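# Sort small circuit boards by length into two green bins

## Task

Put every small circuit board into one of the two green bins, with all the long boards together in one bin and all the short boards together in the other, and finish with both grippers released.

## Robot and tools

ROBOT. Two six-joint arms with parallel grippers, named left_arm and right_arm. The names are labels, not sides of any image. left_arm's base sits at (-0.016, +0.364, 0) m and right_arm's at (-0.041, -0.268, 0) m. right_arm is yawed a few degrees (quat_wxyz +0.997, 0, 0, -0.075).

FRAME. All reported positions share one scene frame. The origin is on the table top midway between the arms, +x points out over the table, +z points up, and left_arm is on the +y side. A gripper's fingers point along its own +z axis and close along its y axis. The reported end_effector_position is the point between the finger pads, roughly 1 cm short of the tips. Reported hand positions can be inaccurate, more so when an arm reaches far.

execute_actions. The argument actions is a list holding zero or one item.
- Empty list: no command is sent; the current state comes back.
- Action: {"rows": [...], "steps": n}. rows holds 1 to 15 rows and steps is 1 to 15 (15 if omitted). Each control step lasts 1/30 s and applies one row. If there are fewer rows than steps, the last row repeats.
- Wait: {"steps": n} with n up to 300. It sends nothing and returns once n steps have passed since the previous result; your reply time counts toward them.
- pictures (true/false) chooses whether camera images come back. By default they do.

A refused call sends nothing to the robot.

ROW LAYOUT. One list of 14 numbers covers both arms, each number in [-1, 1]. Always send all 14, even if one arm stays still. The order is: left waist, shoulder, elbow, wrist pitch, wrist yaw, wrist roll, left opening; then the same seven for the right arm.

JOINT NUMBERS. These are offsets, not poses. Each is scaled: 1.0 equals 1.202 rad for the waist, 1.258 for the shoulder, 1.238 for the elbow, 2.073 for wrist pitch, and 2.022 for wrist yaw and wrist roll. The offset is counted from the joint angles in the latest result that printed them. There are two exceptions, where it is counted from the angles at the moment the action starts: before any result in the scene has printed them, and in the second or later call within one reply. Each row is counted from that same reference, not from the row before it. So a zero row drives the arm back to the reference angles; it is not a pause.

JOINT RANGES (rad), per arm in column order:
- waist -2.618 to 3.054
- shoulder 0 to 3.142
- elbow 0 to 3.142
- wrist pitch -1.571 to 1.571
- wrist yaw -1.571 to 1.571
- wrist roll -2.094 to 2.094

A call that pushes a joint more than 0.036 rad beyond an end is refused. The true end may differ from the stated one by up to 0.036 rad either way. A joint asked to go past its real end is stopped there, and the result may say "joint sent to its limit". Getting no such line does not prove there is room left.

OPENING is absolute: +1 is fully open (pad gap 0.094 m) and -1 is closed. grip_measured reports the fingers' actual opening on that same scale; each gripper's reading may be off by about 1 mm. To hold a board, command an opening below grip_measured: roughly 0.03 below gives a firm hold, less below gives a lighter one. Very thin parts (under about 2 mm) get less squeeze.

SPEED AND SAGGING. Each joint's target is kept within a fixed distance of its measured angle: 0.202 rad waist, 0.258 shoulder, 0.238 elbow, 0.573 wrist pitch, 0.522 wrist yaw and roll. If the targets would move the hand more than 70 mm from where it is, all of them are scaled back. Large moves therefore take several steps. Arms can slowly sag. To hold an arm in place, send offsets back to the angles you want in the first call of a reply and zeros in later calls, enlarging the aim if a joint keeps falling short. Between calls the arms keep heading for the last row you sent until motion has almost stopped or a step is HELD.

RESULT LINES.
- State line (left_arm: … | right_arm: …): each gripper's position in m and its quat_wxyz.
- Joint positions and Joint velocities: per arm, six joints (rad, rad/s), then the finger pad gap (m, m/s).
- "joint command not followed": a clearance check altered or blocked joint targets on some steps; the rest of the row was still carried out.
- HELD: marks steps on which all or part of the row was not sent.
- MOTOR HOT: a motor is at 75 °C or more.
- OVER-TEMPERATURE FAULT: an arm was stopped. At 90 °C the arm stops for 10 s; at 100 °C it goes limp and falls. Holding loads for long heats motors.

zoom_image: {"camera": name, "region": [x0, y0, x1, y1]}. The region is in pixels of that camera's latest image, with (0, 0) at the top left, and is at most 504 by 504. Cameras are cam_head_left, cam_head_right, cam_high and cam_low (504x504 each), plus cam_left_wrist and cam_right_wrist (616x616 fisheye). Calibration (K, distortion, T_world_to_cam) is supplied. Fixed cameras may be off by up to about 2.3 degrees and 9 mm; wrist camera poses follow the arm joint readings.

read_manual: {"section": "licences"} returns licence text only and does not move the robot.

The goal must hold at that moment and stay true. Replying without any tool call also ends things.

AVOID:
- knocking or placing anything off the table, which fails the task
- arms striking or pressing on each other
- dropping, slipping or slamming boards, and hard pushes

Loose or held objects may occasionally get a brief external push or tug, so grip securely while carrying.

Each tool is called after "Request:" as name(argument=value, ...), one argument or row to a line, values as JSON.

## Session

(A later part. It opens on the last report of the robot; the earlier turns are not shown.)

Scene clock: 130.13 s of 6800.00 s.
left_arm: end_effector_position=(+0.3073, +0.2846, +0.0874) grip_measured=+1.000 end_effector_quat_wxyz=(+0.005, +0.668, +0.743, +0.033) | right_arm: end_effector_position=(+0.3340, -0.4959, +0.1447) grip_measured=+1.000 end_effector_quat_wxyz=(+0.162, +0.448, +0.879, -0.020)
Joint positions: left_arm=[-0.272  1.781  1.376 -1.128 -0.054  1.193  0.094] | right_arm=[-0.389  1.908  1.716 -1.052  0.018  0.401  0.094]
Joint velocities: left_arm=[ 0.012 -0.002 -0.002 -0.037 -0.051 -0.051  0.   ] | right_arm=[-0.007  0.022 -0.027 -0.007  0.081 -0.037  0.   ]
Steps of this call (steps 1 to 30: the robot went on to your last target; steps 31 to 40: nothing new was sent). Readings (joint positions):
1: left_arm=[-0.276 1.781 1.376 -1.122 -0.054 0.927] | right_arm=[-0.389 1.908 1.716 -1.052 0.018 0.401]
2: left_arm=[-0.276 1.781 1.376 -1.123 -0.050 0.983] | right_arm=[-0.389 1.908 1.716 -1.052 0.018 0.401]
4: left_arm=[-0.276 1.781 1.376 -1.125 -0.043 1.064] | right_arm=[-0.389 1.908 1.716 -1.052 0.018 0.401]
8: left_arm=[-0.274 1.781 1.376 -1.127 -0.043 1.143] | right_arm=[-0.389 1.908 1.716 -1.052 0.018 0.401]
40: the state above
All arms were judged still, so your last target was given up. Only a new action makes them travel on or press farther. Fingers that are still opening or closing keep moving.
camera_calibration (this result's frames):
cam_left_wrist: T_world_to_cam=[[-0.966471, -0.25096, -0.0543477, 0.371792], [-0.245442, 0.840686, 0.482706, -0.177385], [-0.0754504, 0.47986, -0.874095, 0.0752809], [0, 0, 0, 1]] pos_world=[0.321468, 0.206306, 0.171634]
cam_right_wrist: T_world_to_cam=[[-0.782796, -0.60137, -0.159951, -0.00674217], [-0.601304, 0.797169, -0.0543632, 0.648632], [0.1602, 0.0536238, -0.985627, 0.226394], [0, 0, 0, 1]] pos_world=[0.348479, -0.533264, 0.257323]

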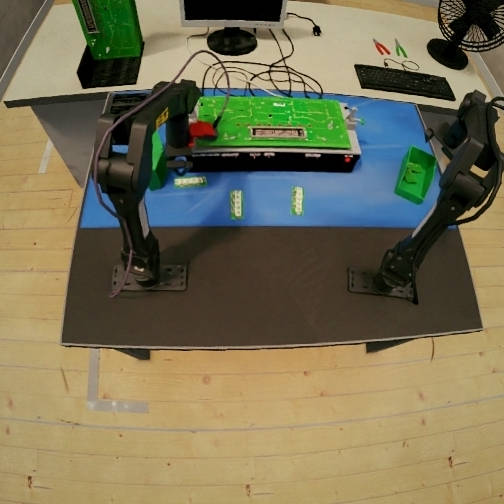

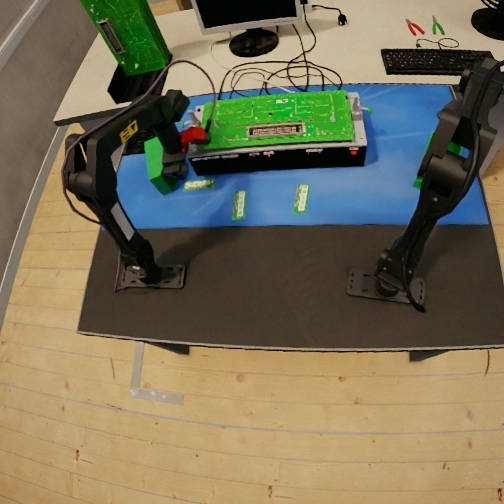

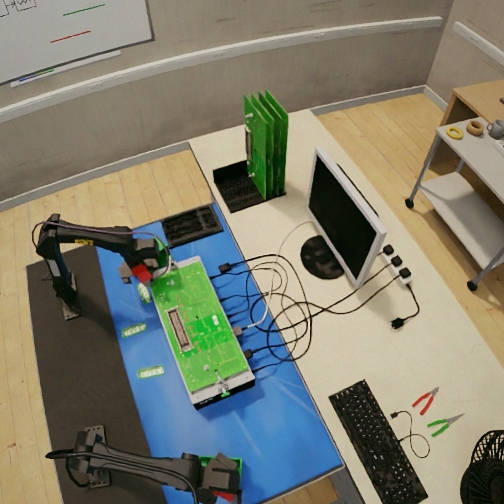

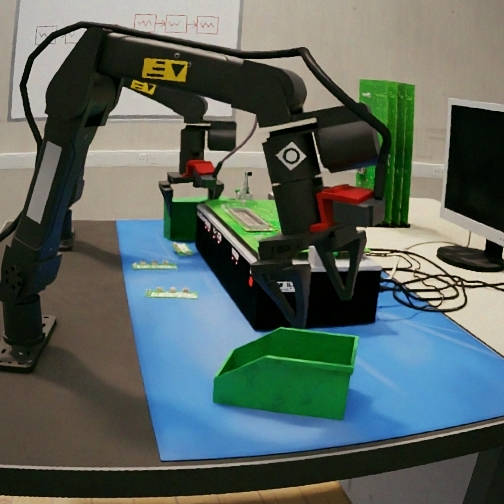

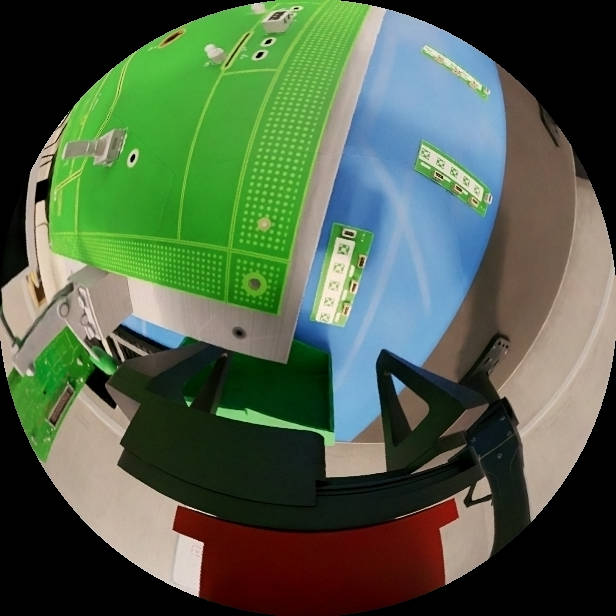

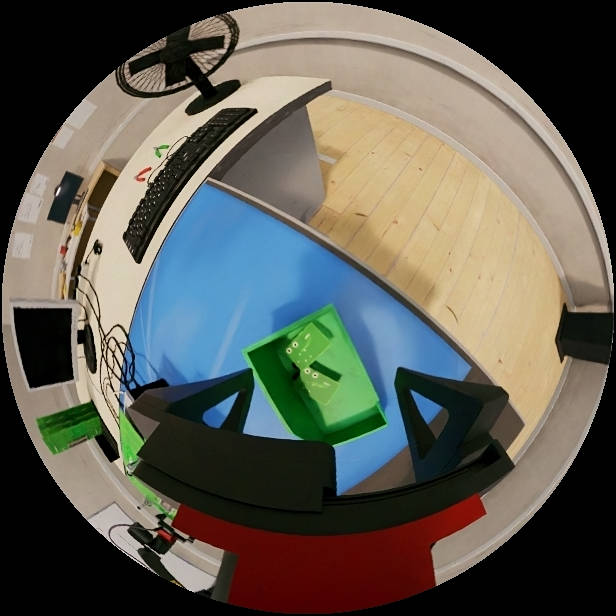

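Request:
execute_actions(
  actions=[
    {"rows": [[-0.25,-0.25,0,0,0,0,1,0,0,0,0,0,0,1]]},
  ],
)

Scene clock: 132.87 s of 6800.00 s.
left_arm: end_effector_position=(+0.2646, +0.1938, +0.1895) grip_measured=+1.000 end_effector_quat_wxyz=(+0.166, +0.756, +0.628, +0.084) | right_arm: end_effector_position=(+0.3340, -0.4959, +0.1447) grip_measured=+1.000 end_effector_quat_wxyz=(+0.162, +0.448, +0.879, -0.020)
Joint positions: left_arm=[-0.581  1.457  1.376 -1.121 -0.063  1.185  0.094] | right_arm=[-0.389  1.908  1.716 -1.052  0.018  0.401  0.094]
Joint velocities: left_arm=[-0.002  0.022  0.012  0.037 -0.037  0.051  0.   ] | right_arm=[-0.017  0.027 -0.002 -0.095  0.022 -0.037  0.   ]
Steps of this call (steps 1 to 67: nothing new was sent; steps 68 to 82: all 15 steps of this action). Readings (joint positions):
68: left_arm=[-0.285 1.764 1.372 -1.122 -0.066 1.191] | right_arm=[-0.389 1.908 1.716 -1.052 0.018 0.401]
69: left_arm=[-0.311 1.733 1.364 -1.124 -0.093 1.185] | right_arm=[-0.389 1.908 1.716 -1.052 0.018 0.401]
71: left_arm=[-0.385 1.641 1.362 -1.131 -0.120 1.180] | right_arm=[-0.389 1.908 1.716 -1.052 0.018 0.401]
75: left_arm=[-0.569 1.475 1.371 -1.121 -0.078 1.183] | right_arm=[-0.389 1.908 1.716 -1.052 0.018 0.401]
82: the state above
camera_calibration (this result's frames):
cam_left_wrist: T_world_to_cam=[[-0.942217, 0.0111142, -0.334818, 0.309245], [-0.0987668, 0.945809, 0.309338, -0.187195], [0.320112, 0.324532, -0.89006, 0.133403], [0, 0, 0, 1]] pos_world=[0.230184, 0.13032, 0.280184]
cam_right_wrist: T_world_to_cam=[[-0.782796, -0.60137, -0.159951, -0.00674217], [-0.601304, 0.797169, -0.0543632, 0.648632], [0.1602, 0.0536238, -0.985627, 0.226394], [0, 0, 0, 1]] pos_world=[0.348479, -0.533264, 0.257323]

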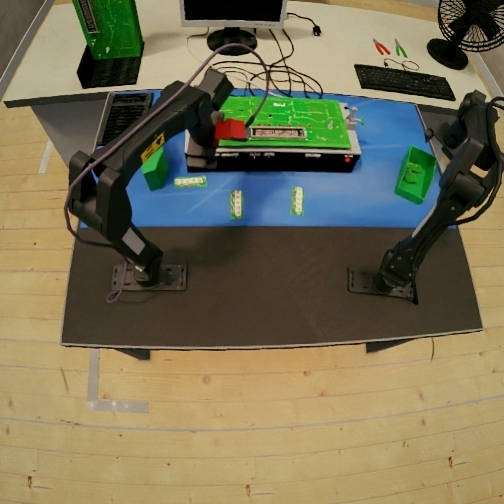

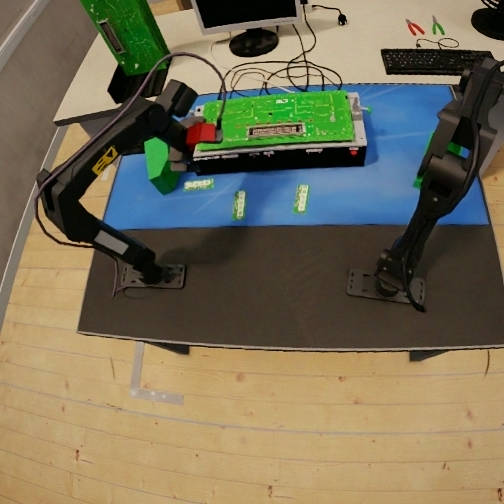

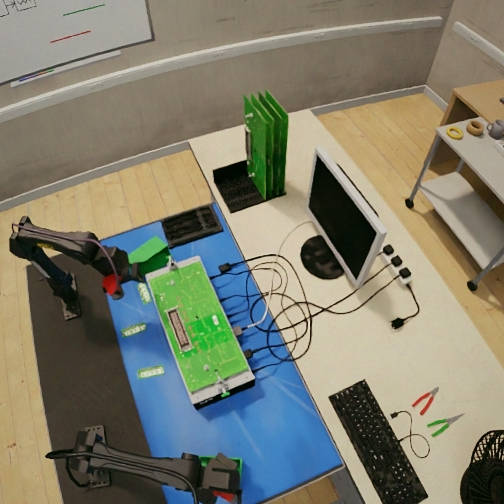

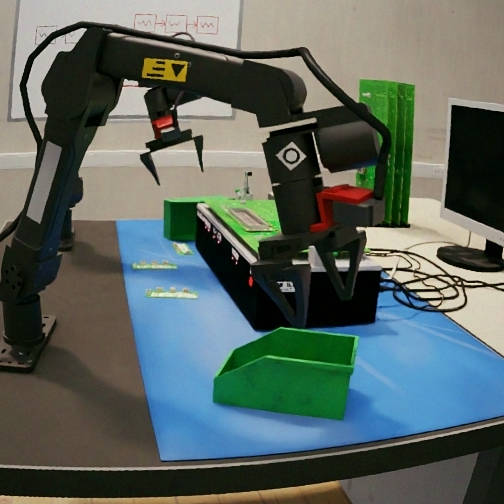

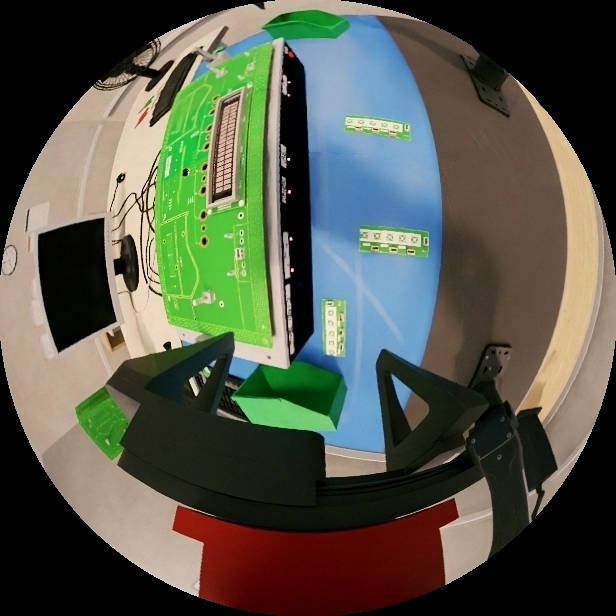

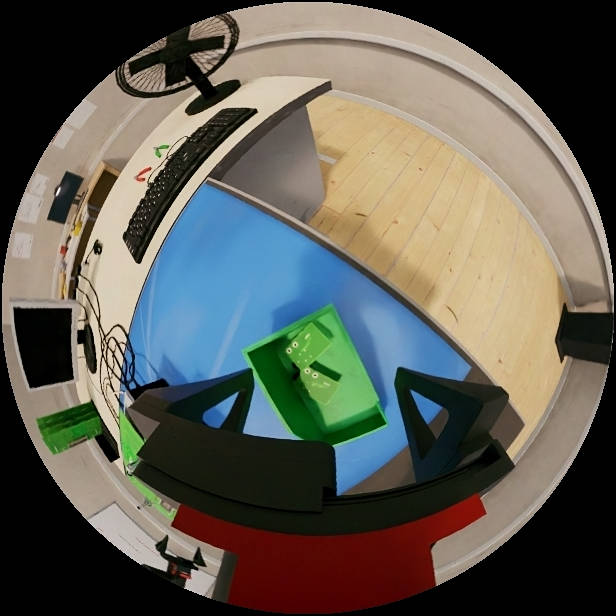

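Request:
execute_actions(
  actions=[
    {"rows": [[0.351,0,0,0,0,0,-1,0,0,0,0,0,0,1]]},
  ],
  pictures=false,
)

Request:
execute_actions(
  actions=[
    {"rows": [[0,0.235,-0.116,0.034,0,0,-1,0,0,0,0,0,0,1]]},
  ],
)

Scene clock: 140.10 s of 6800.00 s.
left_arm: end_effector_position=(+0.3133, +0.3282, +0.1907) grip_measured=-0.983 end_effector_quat_wxyz=(+0.147, +0.603, +0.774, +0.126) | right_arm: end_effector_position=(+0.3340, -0.4959, +0.1447) grip_measured=+1.000 end_effector_quat_wxyz=(+0.162, +0.448, +0.879, -0.020)
Joint positions: left_arm=[-0.15   1.457  1.376 -1.108 -0.075  1.185  0.001] | right_arm=[-0.389  1.908  1.716 -1.052  0.018  0.401  0.094]
Joint velocities: left_arm=[ 0.007 -0.002 -0.012 -0.066  0.081  0.022  0.002] | right_arm=[-0.012  0.017  0.012 -0.007 -0.037 -0.051  0.   ]
Steps of this call (steps 1 to 15: the robot went on to your last target; steps 16 to 90: nothing new was sent; then 3.73 s passed at rest; steps 91 to 105: all 15 steps of this action). Readings (joint positions):
91: left_arm=[-0.555 1.457 1.376 -1.121 -0.048 1.185] | right_arm=[-0.389 1.908 1.716 -1.052 0.018 0.401]
92: left_arm=[-0.501 1.457 1.376 -1.120 -0.041 1.185] | right_arm=[-0.389 1.908 1.716 -1.052 0.018 0.401]
94: left_arm=[-0.355 1.457 1.376 -1.114 -0.045 1.185] | right_arm=[-0.389 1.908 1.716 -1.052 0.018 0.401]
98: left_arm=[-0.151 1.457 1.376 -1.108 -0.076 1.185] | right_arm=[-0.389 1.908 1.716 -1.052 0.018 0.401]
105: the state above

Scene clock: 140.60 s of 6800.00 s.
left_arm: end_effector_position=(+0.2941, +0.3291, +0.0571) grip_measured=-0.983 end_effector_quat_wxyz=(-0.015, +0.619, +0.785, +0.028) | right_arm: end_effector_position=(+0.3340, -0.4959, +0.1447) grip_measured=+1.000 end_effector_quat_wxyz=(+0.162, +0.448, +0.879, -0.020)
Joint positions: left_arm=[-0.151  1.763  1.23  -1.037 -0.064  1.183  0.001] | right_arm=[-0.389  1.908  1.716 -1.052  0.018  0.401  0.094]
Joint velocities: left_arm=[ 0.007 -0.012  0.002 -0.022 -0.007  0.007 -0.001] | right_arm=[-0.017 -0.007 -0.007 -0.022 -0.037  0.007  0.   ]
Steps of this call (steps 1 to 15: all 15 steps of this action). Readings (joint positions):
1: left_arm=[-0.150 1.470 1.370 -1.103 -0.075 1.185] | right_arm=[-0.389 1.908 1.716 -1.052 0.018 0.401]
2: left_arm=[-0.150 1.493 1.361 -1.091 -0.075 1.185] | right_arm=[-0.389 1.908 1.716 -1.052 0.018 0.401]
4: left_arm=[-0.150 1.579 1.331 -1.068 -0.075 1.185] | right_arm=[-0.389 1.908 1.716 -1.052 0.018 0.401]
8: left_arm=[-0.151 1.757 1.248 -1.037 -0.069 1.185] | right_arm=[-0.389 1.908 1.716 -1.052 0.018 0.401]
15: the state above
camera_calibration (this result's frames):
cam_left_wrist: T_world_to_cam=[[-0.927079, -0.373768, -0.0286681, 0.395957], [-0.335973, 0.79454, 0.505795, -0.162881], [-0.166272, 0.478544, -0.862177, 0.052937], [0, 0, 0, 1]] pos_world=[0.321162, 0.252079, 0.139377]
cam_right_wrist: T_world_to_cam=[[-0.782796, -0.60137, -0.159951, -0.00674217], [-0.601304, 0.797169, -0.0543632, 0.648632], [0.1602, 0.0536238, -0.985627, 0.226394], [0, 0, 0, 1]] pos_world=[0.348479, -0.533264, 0.257323]

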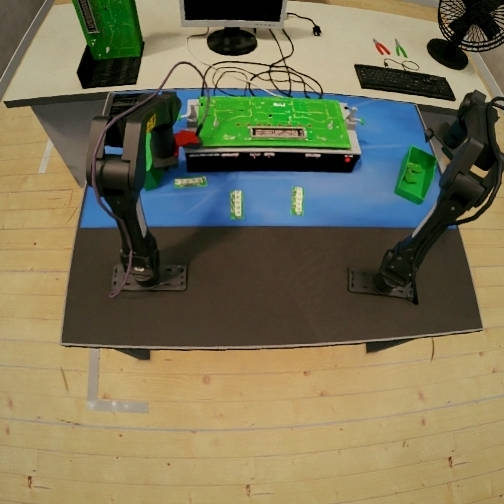

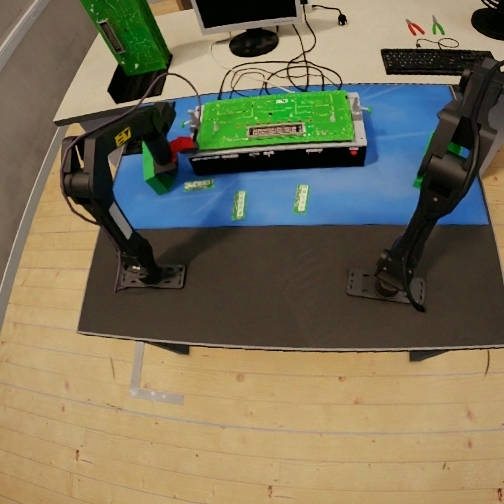

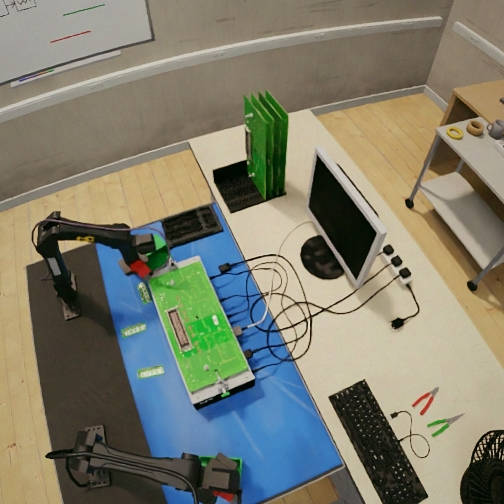

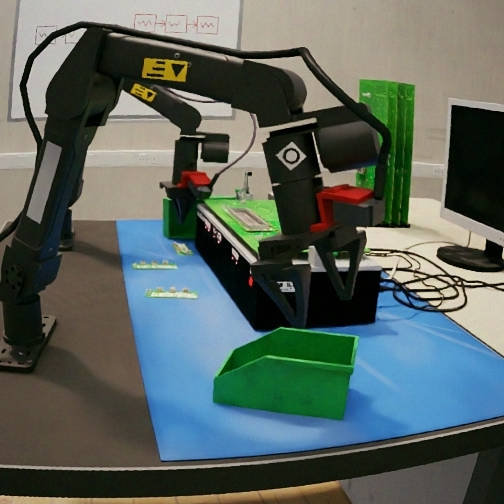

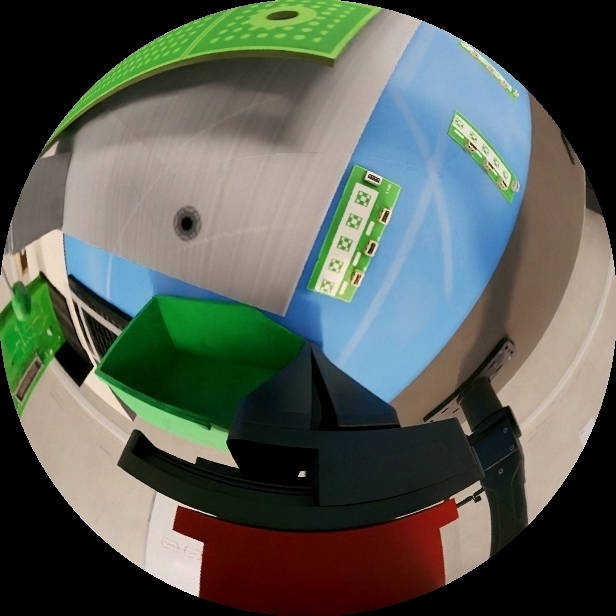

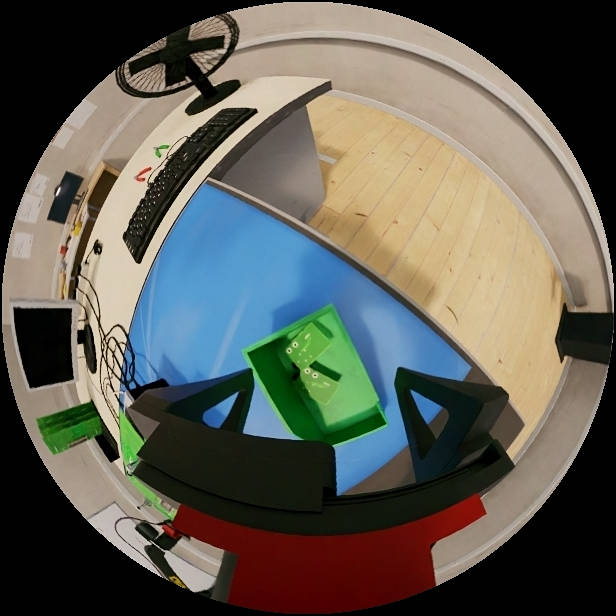

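Gripper sits in front of the opening. Sweep +y.

Request:
execute_actions(
  actions=[
    {"rows": [[0.3,0,0,0,0,0,-1,0,0,0,0,0,0,1]]},
  ],
)

Scene clock: 142.40 s of 6800.00 s.
left_arm: end_effector_position=(+0.2871, +0.4453, +0.0599) grip_measured=-0.983 end_effector_quat_wxyz=(-0.019, +0.463, +0.885, +0.033) | right_arm: end_effector_position=(+0.3340, -0.4959, +0.1447) grip_measured=+1.000 end_effector_quat_wxyz=(+0.162, +0.448, +0.879, -0.020)
Joint positions: left_arm=[ 0.217  1.755  1.233 -1.035 -0.076  1.18   0.001] | right_arm=[-0.389  1.908  1.716 -1.052  0.018  0.401  0.094]
Joint velocities: left_arm=[-0.007  0.002 -0.007  0.007 -0.007  0.022  0.   ] | right_arm=[-0.012  0.002 -0.007 -0.051 -0.037  0.066  0.   ]
Steps of this call (steps 1 to 15: the robot went on to your last target; steps 16 to 39: nothing new was sent; steps 40 to 54: all 15 steps of this action). Readings (joint positions):
40: left_arm=[-0.129 1.763 1.230 -1.037 -0.052 1.183] | right_arm=[-0.389 1.908 1.716 -1.052 0.018 0.401]
41: left_arm=[-0.085 1.763 1.230 -1.038 -0.039 1.183] | right_arm=[-0.389 1.908 1.716 -1.052 0.018 0.401]
43: left_arm=[0.044 1.756 1.233 -1.047 -0.049 1.180] | right_arm=[-0.389 1.908 1.716 -1.052 0.018 0.401]
47: left_arm=[0.231 1.755 1.233 -1.035 -0.077 1.180] | right_arm=[-0.389 1.908 1.716 -1.052 0.018 0.401]
54: the state above
camera_calibration (this result's frames):
cam_left_wrist: T_world_to_cam=[[-0.728272, -0.683848, -0.0444069, 0.51492], [-0.605412, 0.611671, 0.50925, -0.100437], [-0.321087, 0.397757, -0.859472, 0.0788505], [0, 0, 0, 1]] pos_world=[0.339514, 0.382198, 0.141783]
cam_right_wrist: T_world_to_cam=[[-0.782796, -0.60137, -0.159951, -0.00674217], [-0.601304, 0.797169, -0.0543632, 0.648632], [0.1602, 0.0536238, -0.985627, 0.226394], [0, 0, 0, 1]] pos_world=[0.348479, -0.533264, 0.257323]

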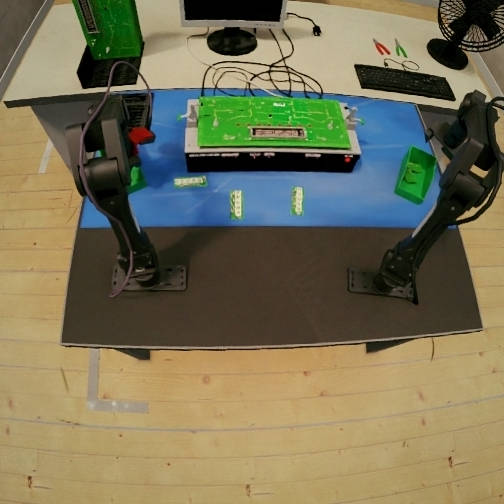

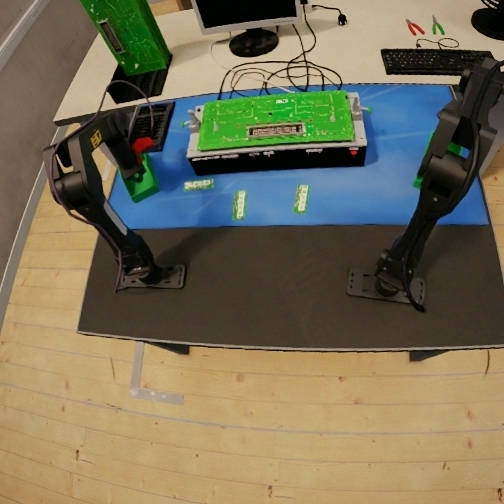

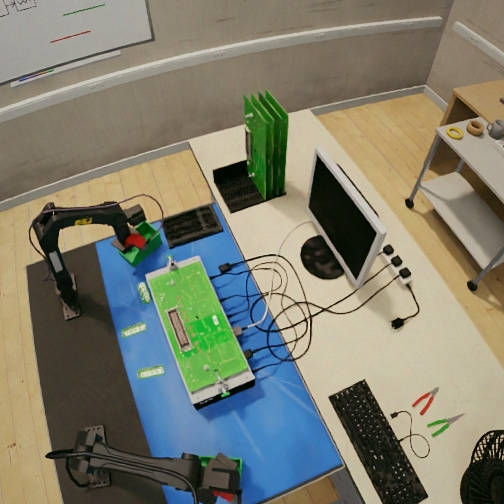

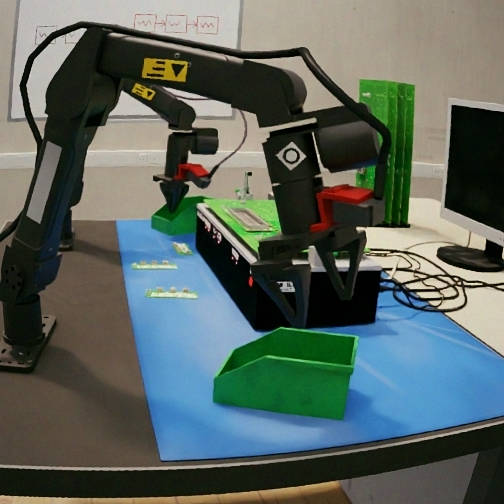

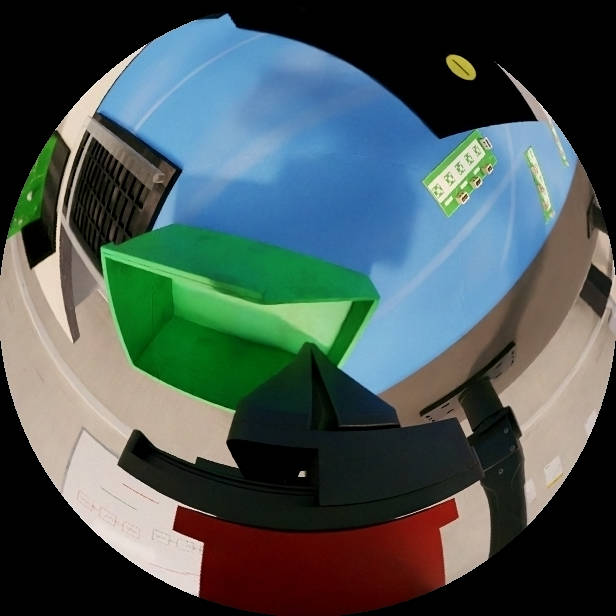

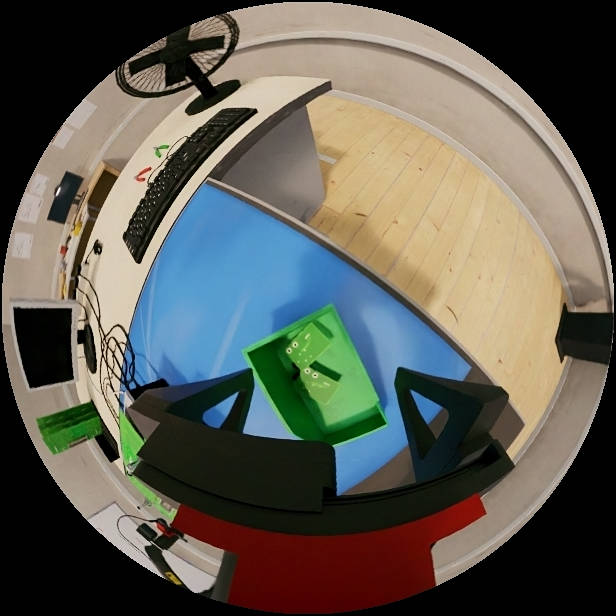

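Request:
execute_actions(
  actions=[
    {"rows": [[0,-0.25,0,0,0,0,-1,0,0,0,0,0,0,1]]},
  ],
  pictures=false,
)

Request:
execute_actions(
  actions=[
    {"rows": [[-0.406,0,0,0,0.03,0.02,-1,0,0,0,0,0,0,1]]},
  ],
  pictures=false,
)

Scene clock: 146.13 s of 6800.00 s.
left_arm: end_effector_position=(+0.2948, +0.4469, +0.1601) grip_measured=-0.983 end_effector_quat_wxyz=(+0.111, +0.451, +0.874, +0.142) | right_arm: end_effector_position=(+0.3340, -0.4959, +0.1447) grip_measured=+1.000 end_effector_quat_wxyz=(+0.162, +0.448, +0.879, -0.020)
Joint positions: left_arm=[ 0.217  1.433  1.243 -1.026 -0.075  1.18   0.001] | right_arm=[-0.389  1.908  1.716 -1.052  0.018  0.401  0.094]
Joint velocities: left_arm=[-0.002  0.012  0.022 -0.051  0.051 -0.066 -0.001] | right_arm=[ 0.002  0.002  0.002 -0.007  0.007 -0.007  0.   ]
Steps of this call (steps 1 to 15: the robot went on to your last target; steps 16 to 90: nothing new was sent; then 0.23 s passed at rest; steps 91 to 105: all 15 steps of this action). Readings (joint positions):
91: left_arm=[0.217 1.731 1.227 -1.027 -0.075 1.180] | right_arm=[-0.389 1.908 1.716 -1.052 0.018 0.401]
92: left_arm=[0.217 1.685 1.215 -1.027 -0.075 1.180] | right_arm=[-0.389 1.908 1.716 -1.052 0.018 0.401]
94: left_arm=[0.217 1.554 1.214 -1.029 -0.075 1.180] | right_arm=[-0.389 1.908 1.716 -1.052 0.018 0.401]
98: left_arm=[0.217 1.412 1.242 -1.025 -0.075 1.180] | right_arm=[-0.389 1.908 1.716 -1.052 0.018 0.401]
105: the state above

Scene clock: 146.63 s of 6800.00 s.
left_arm: end_effector_position=(+0.2970, +0.2774, +0.1609) grip_measured=-0.983 end_effector_quat_wxyz=(+0.161, +0.667, +0.722, +0.089) | right_arm: end_effector_position=(+0.3340, -0.4959, +0.1447) grip_measured=+1.000 end_effector_quat_wxyz=(+0.162, +0.448, +0.879, -0.020)
Joint positions: left_arm=[-0.28   1.433  1.243 -1.012 -0.014  1.212  0.001] | right_arm=[-0.389  1.908  1.716 -1.052  0.018  0.401  0.094]
Joint velocities: left_arm=[-0.002 -0.002  0.007 -0.051  0.037 -0.037 -0.   ] | right_arm=[ 0.002  0.007 -0.007  0.037  0.066 -0.007  0.   ]
Steps of this call (steps 1 to 15: all 15 steps of this action). Readings (joint positions):
1: left_arm=[0.191 1.433 1.243 -1.026 -0.084 1.184] | right_arm=[-0.389 1.908 1.716 -1.052 0.018 0.401]
2: left_arm=[0.136 1.433 1.243 -1.025 -0.083 1.188] | right_arm=[-0.389 1.908 1.716 -1.052 0.018 0.401]
4: left_arm=[-0.010 1.433 1.243 -1.018 -0.066 1.197] | right_arm=[-0.389 1.908 1.716 -1.052 0.018 0.401]
8: left_arm=[-0.260 1.433 1.243 -1.012 -0.026 1.207] | right_arm=[-0.389 1.908 1.716 -1.052 0.018 0.401]
15: the state above

Request:
execute_actions(
  actions=[
    {"rows": [[0,0.349,-0.052,0.065,0,0,1,0,0,0,0,0,0,1]]},
  ],
  pictures=false,
)

Request:
execute_actions(
  actions=[
    {"steps": 20},
  ],
)

Scene clock: 149.73 s of 6800.00 s.
left_arm: end_effector_position=(+0.3543, +0.2654, +0.1006) grip_measured=+1.000 end_effector_quat_wxyz=(+0.141, +0.669, +0.723, +0.097) | right_arm: end_effector_position=(+0.3340, -0.4959, +0.1447) grip_measured=+1.000 end_effector_quat_wxyz=(+0.162, +0.448, +0.879, -0.020)
Joint positions: left_arm=[-0.283  1.695  1.272 -0.807 -0.048  1.216  0.094] | right_arm=[-0.389  1.908  1.716 -1.052  0.018  0.401  0.094]
Joint velocities: left_arm=[ 0.002  0.007  0.002  0.066  0.022 -0.007  0.   ] | right_arm=[ 0.012  0.002 -0.007 -0.066 -0.051 -0.022  0.   ]
Steps of this call (steps 1 to 15: the robot went on to your last target; steps 16 to 78: nothing new was sent; steps 79 to 93: all 15 steps of this action). Readings (joint positions):
79: left_arm=[-0.280 1.452 1.241 -1.005 -0.014 1.213] | right_arm=[-0.389 1.908 1.716 -1.052 0.018 0.401]
80: left_arm=[-0.280 1.487 1.241 -0.983 -0.014 1.213] | right_arm=[-0.389 1.908 1.716 -1.052 0.018 0.401]
82: left_arm=[-0.280 1.602 1.239 -0.943 -0.014 1.213] | right_arm=[-0.389 1.908 1.716 -1.052 0.018 0.401]
86: left_arm=[-0.283 1.680 1.271 -0.857 -0.030 1.216] | right_arm=[-0.389 1.908 1.716 -1.052 0.018 0.401]
93: the state above

Scene clock: 150.40 s of 6800.00 s.
left_arm: end_effector_position=(+0.3572, +0.2655, +0.1003) grip_measured=+1.000 end_effector_quat_wxyz=(+0.143, +0.668, +0.723, +0.101) | right_arm: end_effector_position=(+0.3340, -0.4959, +0.1447) grip_measured=+1.000 end_effector_quat_wxyz=(+0.162, +0.448, +0.879, -0.020)
Joint positions: left_arm=[-0.283  1.699  1.272 -0.795 -0.053  1.216  0.094] | right_arm=[-0.389  1.908  1.716 -1.052  0.018  0.401  0.094]
Joint velocities: left_arm=[-0.017 -0.007 -0.027  0.022 -0.051  0.051  0.   ] | right_arm=[-0.007 -0.002  0.007 -0.007 -0.037 -0.022  0.   ]
Steps of this call (steps 1 to 20: the robot went on to your last target). Readings (joint positions):
1: left_arm=[-0.283 1.696 1.272 -0.805 -0.049 1.216] | right_arm=[-0.389 1.908 1.716 -1.052 0.018 0.401]
2: left_arm=[-0.283 1.696 1.272 -0.803 -0.049 1.216] | right_arm=[-0.389 1.908 1.716 -1.052 0.018 0.401]
4: left_arm=[-0.283 1.697 1.272 -0.800 -0.051 1.216] | right_arm=[-0.389 1.908 1.716 -1.052 0.018 0.401]
8: left_arm=[-0.283 1.698 1.272 -0.797 -0.052 1.216] | right_arm=[-0.389 1.908 1.716 -1.052 0.018 0.401]
20: the state above
camera_calibration (this result's frames):
cam_left_wrist: T_world_to_cam=[[-0.919132, -0.232872, -0.317754, 0.420633], [-0.335899, 0.884692, 0.323253, -0.118727], [0.205837, 0.403845, -0.89137, 0.0209755], [0, 0, 0, 1]] pos_world=[0.342419, 0.19452, 0.190733]
cam_right_wrist: T_world_to_cam=[[-0.782796, -0.60137, -0.159951, -0.00674217], [-0.601304, 0.797169, -0.0543632, 0.648632], [0.1602, 0.0536238, -0.985627, 0.226394], [0, 0, 0, 1]] pos_world=[0.348479, -0.533264, 0.257323]

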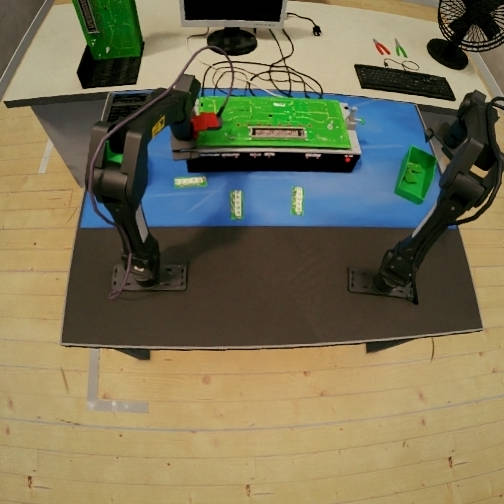

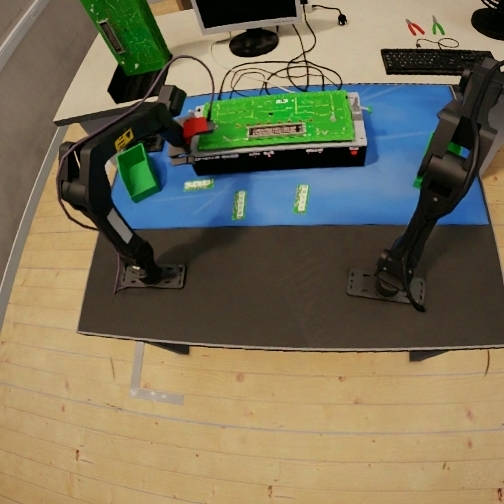

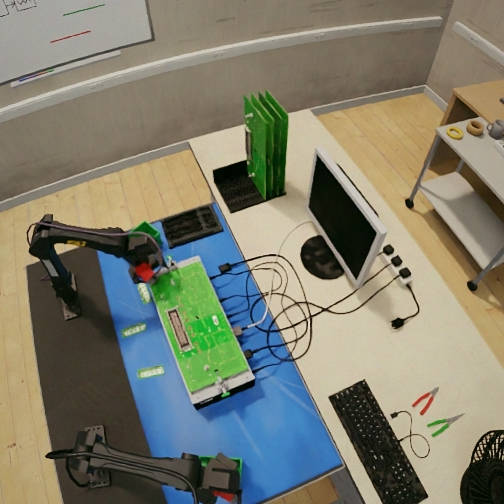

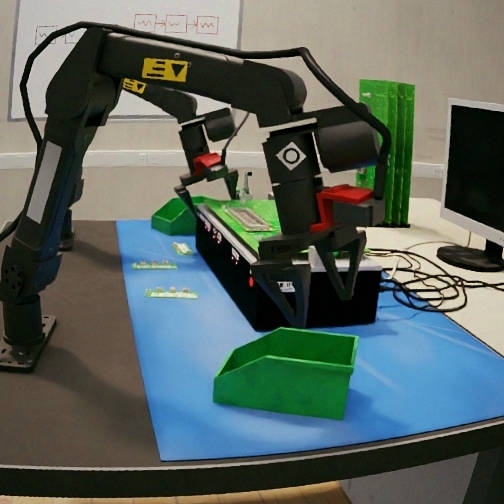

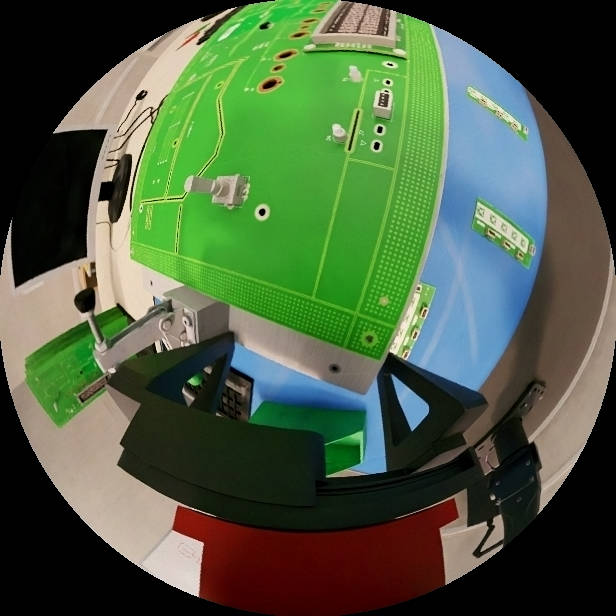

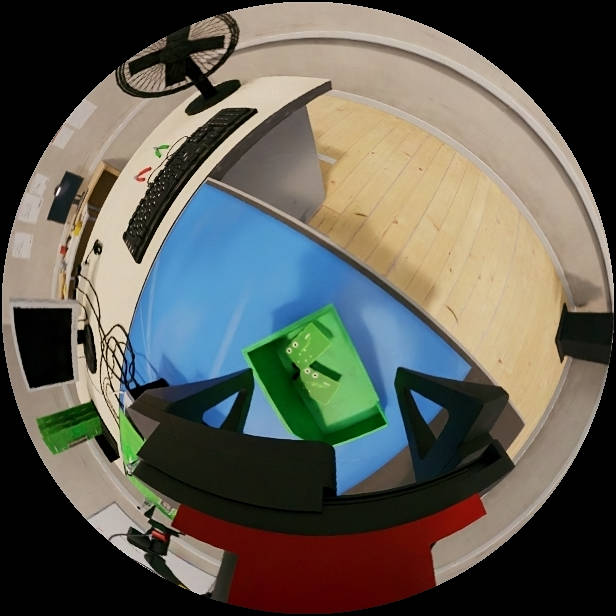

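Request:
execute_actions(
  actions=[
    {"rows": [[0,0.013,0.191,-0.275,0.02,0,0.3,0,0,0,0,0,0,1]]},
  ],
  pictures=false,
)

Request:
execute_actions(
  actions=[
    {"steps": 15},
  ],
  pictures=false,
)

Scene clock: 155.87 s of 6800.00 s.
left_arm: end_effector_position=(+0.2881, +0.2810, +0.1394) grip_measured=+0.302 end_effector_quat_wxyz=(+0.007, +0.682, +0.731, +0.018) | right_arm: end_effector_position=(+0.3340, -0.4959, +0.1447) grip_measured=+1.000 end_effector_quat_wxyz=(+0.162, +0.448, +0.879, -0.020)
Joint positions: left_arm=[-0.283  1.71   1.5   -1.333 -0.026  1.217  0.061] | right_arm=[-0.389  1.908  1.716 -1.052  0.018  0.401  0.094]
Joint velocities: left_arm=[ 0.012 -0.007 -0.002 -0.081  0.022 -0.051  0.   ] | right_arm=[-0.002 -0.007 -0.007 -0.007  0.007 -0.022  0.   ]
Steps of this call (steps 1 to 15: the robot went on to your last target; steps 16 to 90: nothing new was sent; then 1.97 s passed at rest; steps 91 to 105: all 15 steps of this action). Readings (joint positions):
91: left_arm=[-0.283 1.703 1.323 -0.864 -0.053 1.217] | right_arm=[-0.389 1.908 1.716 -1.052 0.018 0.401]
92: left_arm=[-0.283 1.719 1.391 -0.964 -0.048 1.217] | right_arm=[-0.389 1.908 1.716 -1.052 0.018 0.401]
94: left_arm=[-0.283 1.719 1.471 -1.089 -0.039 1.217] | right_arm=[-0.389 1.908 1.716 -1.052 0.018 0.401]
98: left_arm=[-0.283 1.709 1.500 -1.239 -0.030 1.217] | right_arm=[-0.389 1.908 1.716 -1.052 0.018 0.401]
105: the state above

Scene clock: 156.37 s of 6800.00 s.
left_arm: end_effector_position=(+0.2836, +0.2821, +0.1393) grip_measured=+0.302 end_effector_quat_wxyz=(-0.001, +0.682, +0.731, +0.013) | right_arm: end_effector_position=(+0.3340, -0.4959, +0.1447) grip_measured=+1.000 end_effector_quat_wxyz=(+0.162, +0.448, +0.879, -0.020)
Joint positions: left_arm=[-0.283  1.71   1.5   -1.352 -0.025  1.217  0.061] | right_arm=[-0.389  1.908  1.716 -1.052  0.018  0.401  0.094]
Joint velocities: left_arm=[ 0.012 -0.017 -0.012  0.066 -0.007 -0.007 -0.   ] | right_arm=[ 0.002  0.002  0.007 -0.037 -0.037  0.037  0.   ]
Steps of this call (steps 1 to 15: the robot went on to your last target). Readings (joint positions):
1: left_arm=[-0.283 1.710 1.500 -1.337 -0.026 1.217] | right_arm=[-0.389 1.908 1.716 -1.052 0.018 0.401]
2: left_arm=[-0.283 1.710 1.500 -1.341 -0.026 1.217] | right_arm=[-0.389 1.908 1.716 -1.052 0.018 0.401]
4: left_arm=[-0.283 1.710 1.500 -1.345 -0.025 1.217] | right_arm=[-0.389 1.908 1.716 -1.052 0.018 0.401]
8: left_arm=[-0.283 1.710 1.500 -1.350 -0.025 1.217] | right_arm=[-0.389 1.908 1.716 -1.052 0.018 0.401]
15: the state above

Request:
execute_actions(
  actions=[
    {"rows": [[0,0.087,-0.314,0.236,0,0,0.3,0,0,0,0,0,0,1]]},
  ],
  pictures=false,
)

Request:
execute_actions(
  actions=[
    {"steps": 20},
  ],
)

Scene clock: 159.13 s of 6800.00 s.
left_arm: end_effector_position=(+0.2819, +0.3027, +0.0365) grip_measured=+0.302 end_effector_quat_wxyz=(-0.021, +0.661, +0.749, +0.030) | right_arm: end_effector_position=(+0.3340, -0.4959, +0.1447) grip_measured=+1.000 end_effector_quat_wxyz=(+0.162, +0.448, +0.879, -0.020)
Joint positions: left_arm=[-0.247  1.771  1.154 -0.964 -0.072  1.197  0.061] | right_arm=[-0.389  1.908  1.716 -1.052  0.018  0.401  0.094]
Joint velocities: left_arm=[ 0.022 -0.017 -0.017 -0.022 -0.022  0.007  0.   ] | right_arm=[-0.012 -0.007 -0.002 -0.037  0.007 -0.022  0.   ]
Steps of this call (steps 1 to 15: the robot went on to your last target; steps 16 to 68: nothing new was sent; steps 69 to 83: all 15 steps of this action). Readings (joint positions):
69: left_arm=[-0.283 1.710 1.474 -1.307 -0.025 1.217] | right_arm=[-0.389 1.908 1.716 -1.052 0.018 0.401]
70: left_arm=[-0.283 1.711 1.432 -1.238 -0.025 1.217] | right_arm=[-0.389 1.908 1.716 -1.052 0.018 0.401]
72: left_arm=[-0.281 1.738 1.327 -1.122 -0.055 1.212] | right_arm=[-0.389 1.908 1.716 -1.052 0.018 0.401]
76: left_arm=[-0.252 1.773 1.162 -0.977 -0.090 1.196] | right_arm=[-0.389 1.908 1.716 -1.052 0.018 0.401]
83: the state above

Scene clock: 159.80 s of 6800.00 s.
left_arm: end_effector_position=(+0.2819, +0.3027, +0.0365) grip_measured=+0.302 end_effector_quat_wxyz=(-0.021, +0.661, +0.749, +0.030) | right_arm: end_effector_position=(+0.3340, -0.4959, +0.1447) grip_measured=+1.000 end_effector_quat_wxyz=(+0.162, +0.448, +0.879, -0.020)
Joint positions: left_arm=[-0.247  1.771  1.154 -0.964 -0.072  1.197  0.061] | right_arm=[-0.389  1.908  1.716 -1.052  0.018  0.401  0.094]
Joint velocities: left_arm=[-0.012 -0.002  0.012 -0.007  0.022 -0.051 -0.   ] | right_arm=[-0.017 -0.022 -0.017 -0.007 -0.007 -0.022  0.   ]
Steps of this call (steps 1 to 15: the robot went on to your last target; steps 16 to 20: nothing new was sent). Readings (joint positions):
1: left_arm=[-0.247 1.771 1.154 -0.964 -0.072 1.197] | right_arm=[-0.389 1.908 1.716 -1.052 0.018 0.401]
2: left_arm=[-0.247 1.771 1.154 -0.964 -0.072 1.197] | right_arm=[-0.389 1.908 1.716 -1.052 0.018 0.401]
4: left_arm=[-0.247 1.771 1.154 -0.964 -0.072 1.197] | right_arm=[-0.389 1.908 1.716 -1.052 0.018 0.401]
8: left_arm=[-0.247 1.771 1.154 -0.964 -0.072 1.197] | right_arm=[-0.389 1.908 1.716 -1.052 0.018 0.401]
20: the state above
All arms were judged still, so your last target was given up. Only a new action makes them travel on or press farther. Fingers that are still opening or closing keep moving.
camera_calibration (this result's frames):
cam_left_wrist: T_world_to_cam=[[-0.962753, -0.269573, -0.0208923, 0.352432], [-0.24103, 0.820664, 0.518088, -0.170765], [-0.122517, 0.503827, -0.855072, 0.0255054], [0, 0, 0, 1]] pos_world=[0.30127, 0.222296, 0.117643]
cam_right_wrist: T_world_to_cam=[[-0.782796, -0.60137, -0.159951, -0.00674217], [-0.601304, 0.797169, -0.0543632, 0.648632], [0.1602, 0.0536238, -0.985627, 0.226394], [0, 0, 0, 1]] pos_world=[0.348479, -0.533264, 0.257323]

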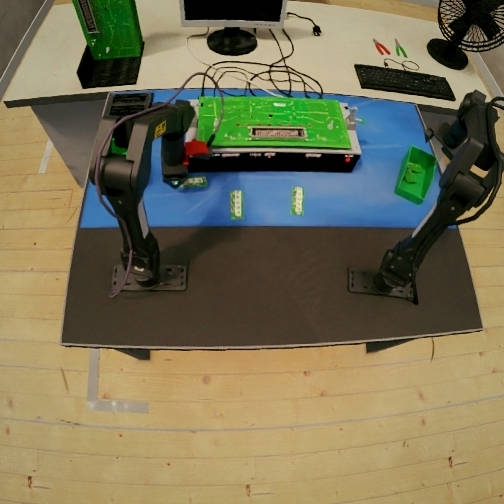

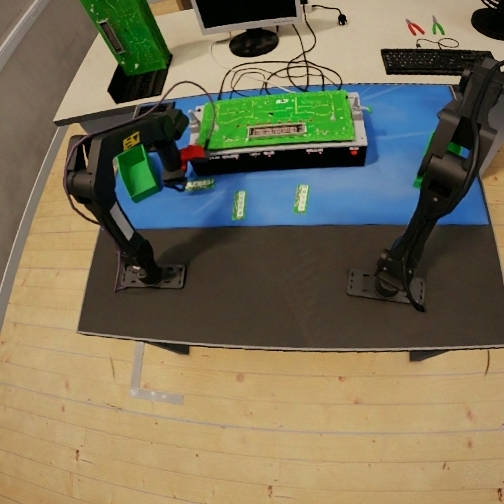

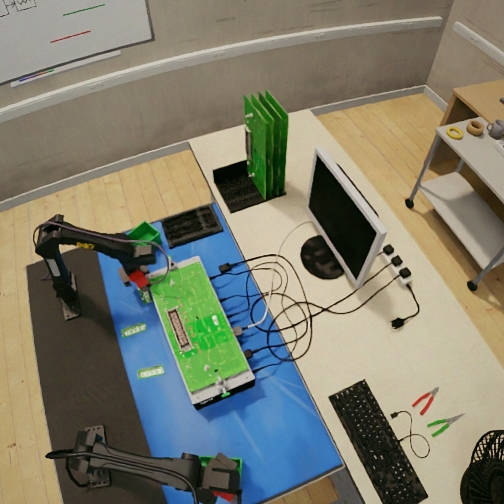

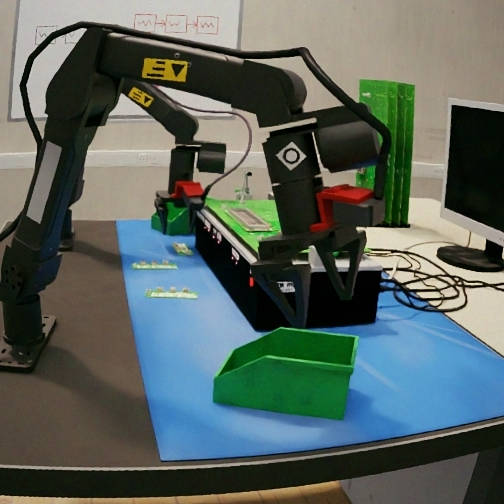

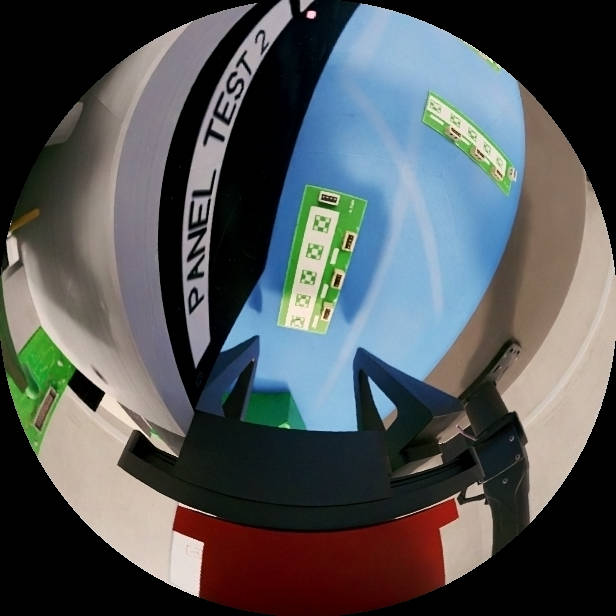

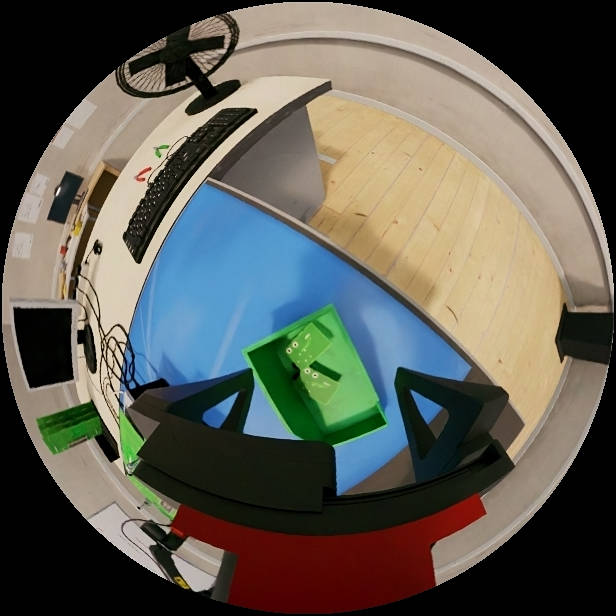

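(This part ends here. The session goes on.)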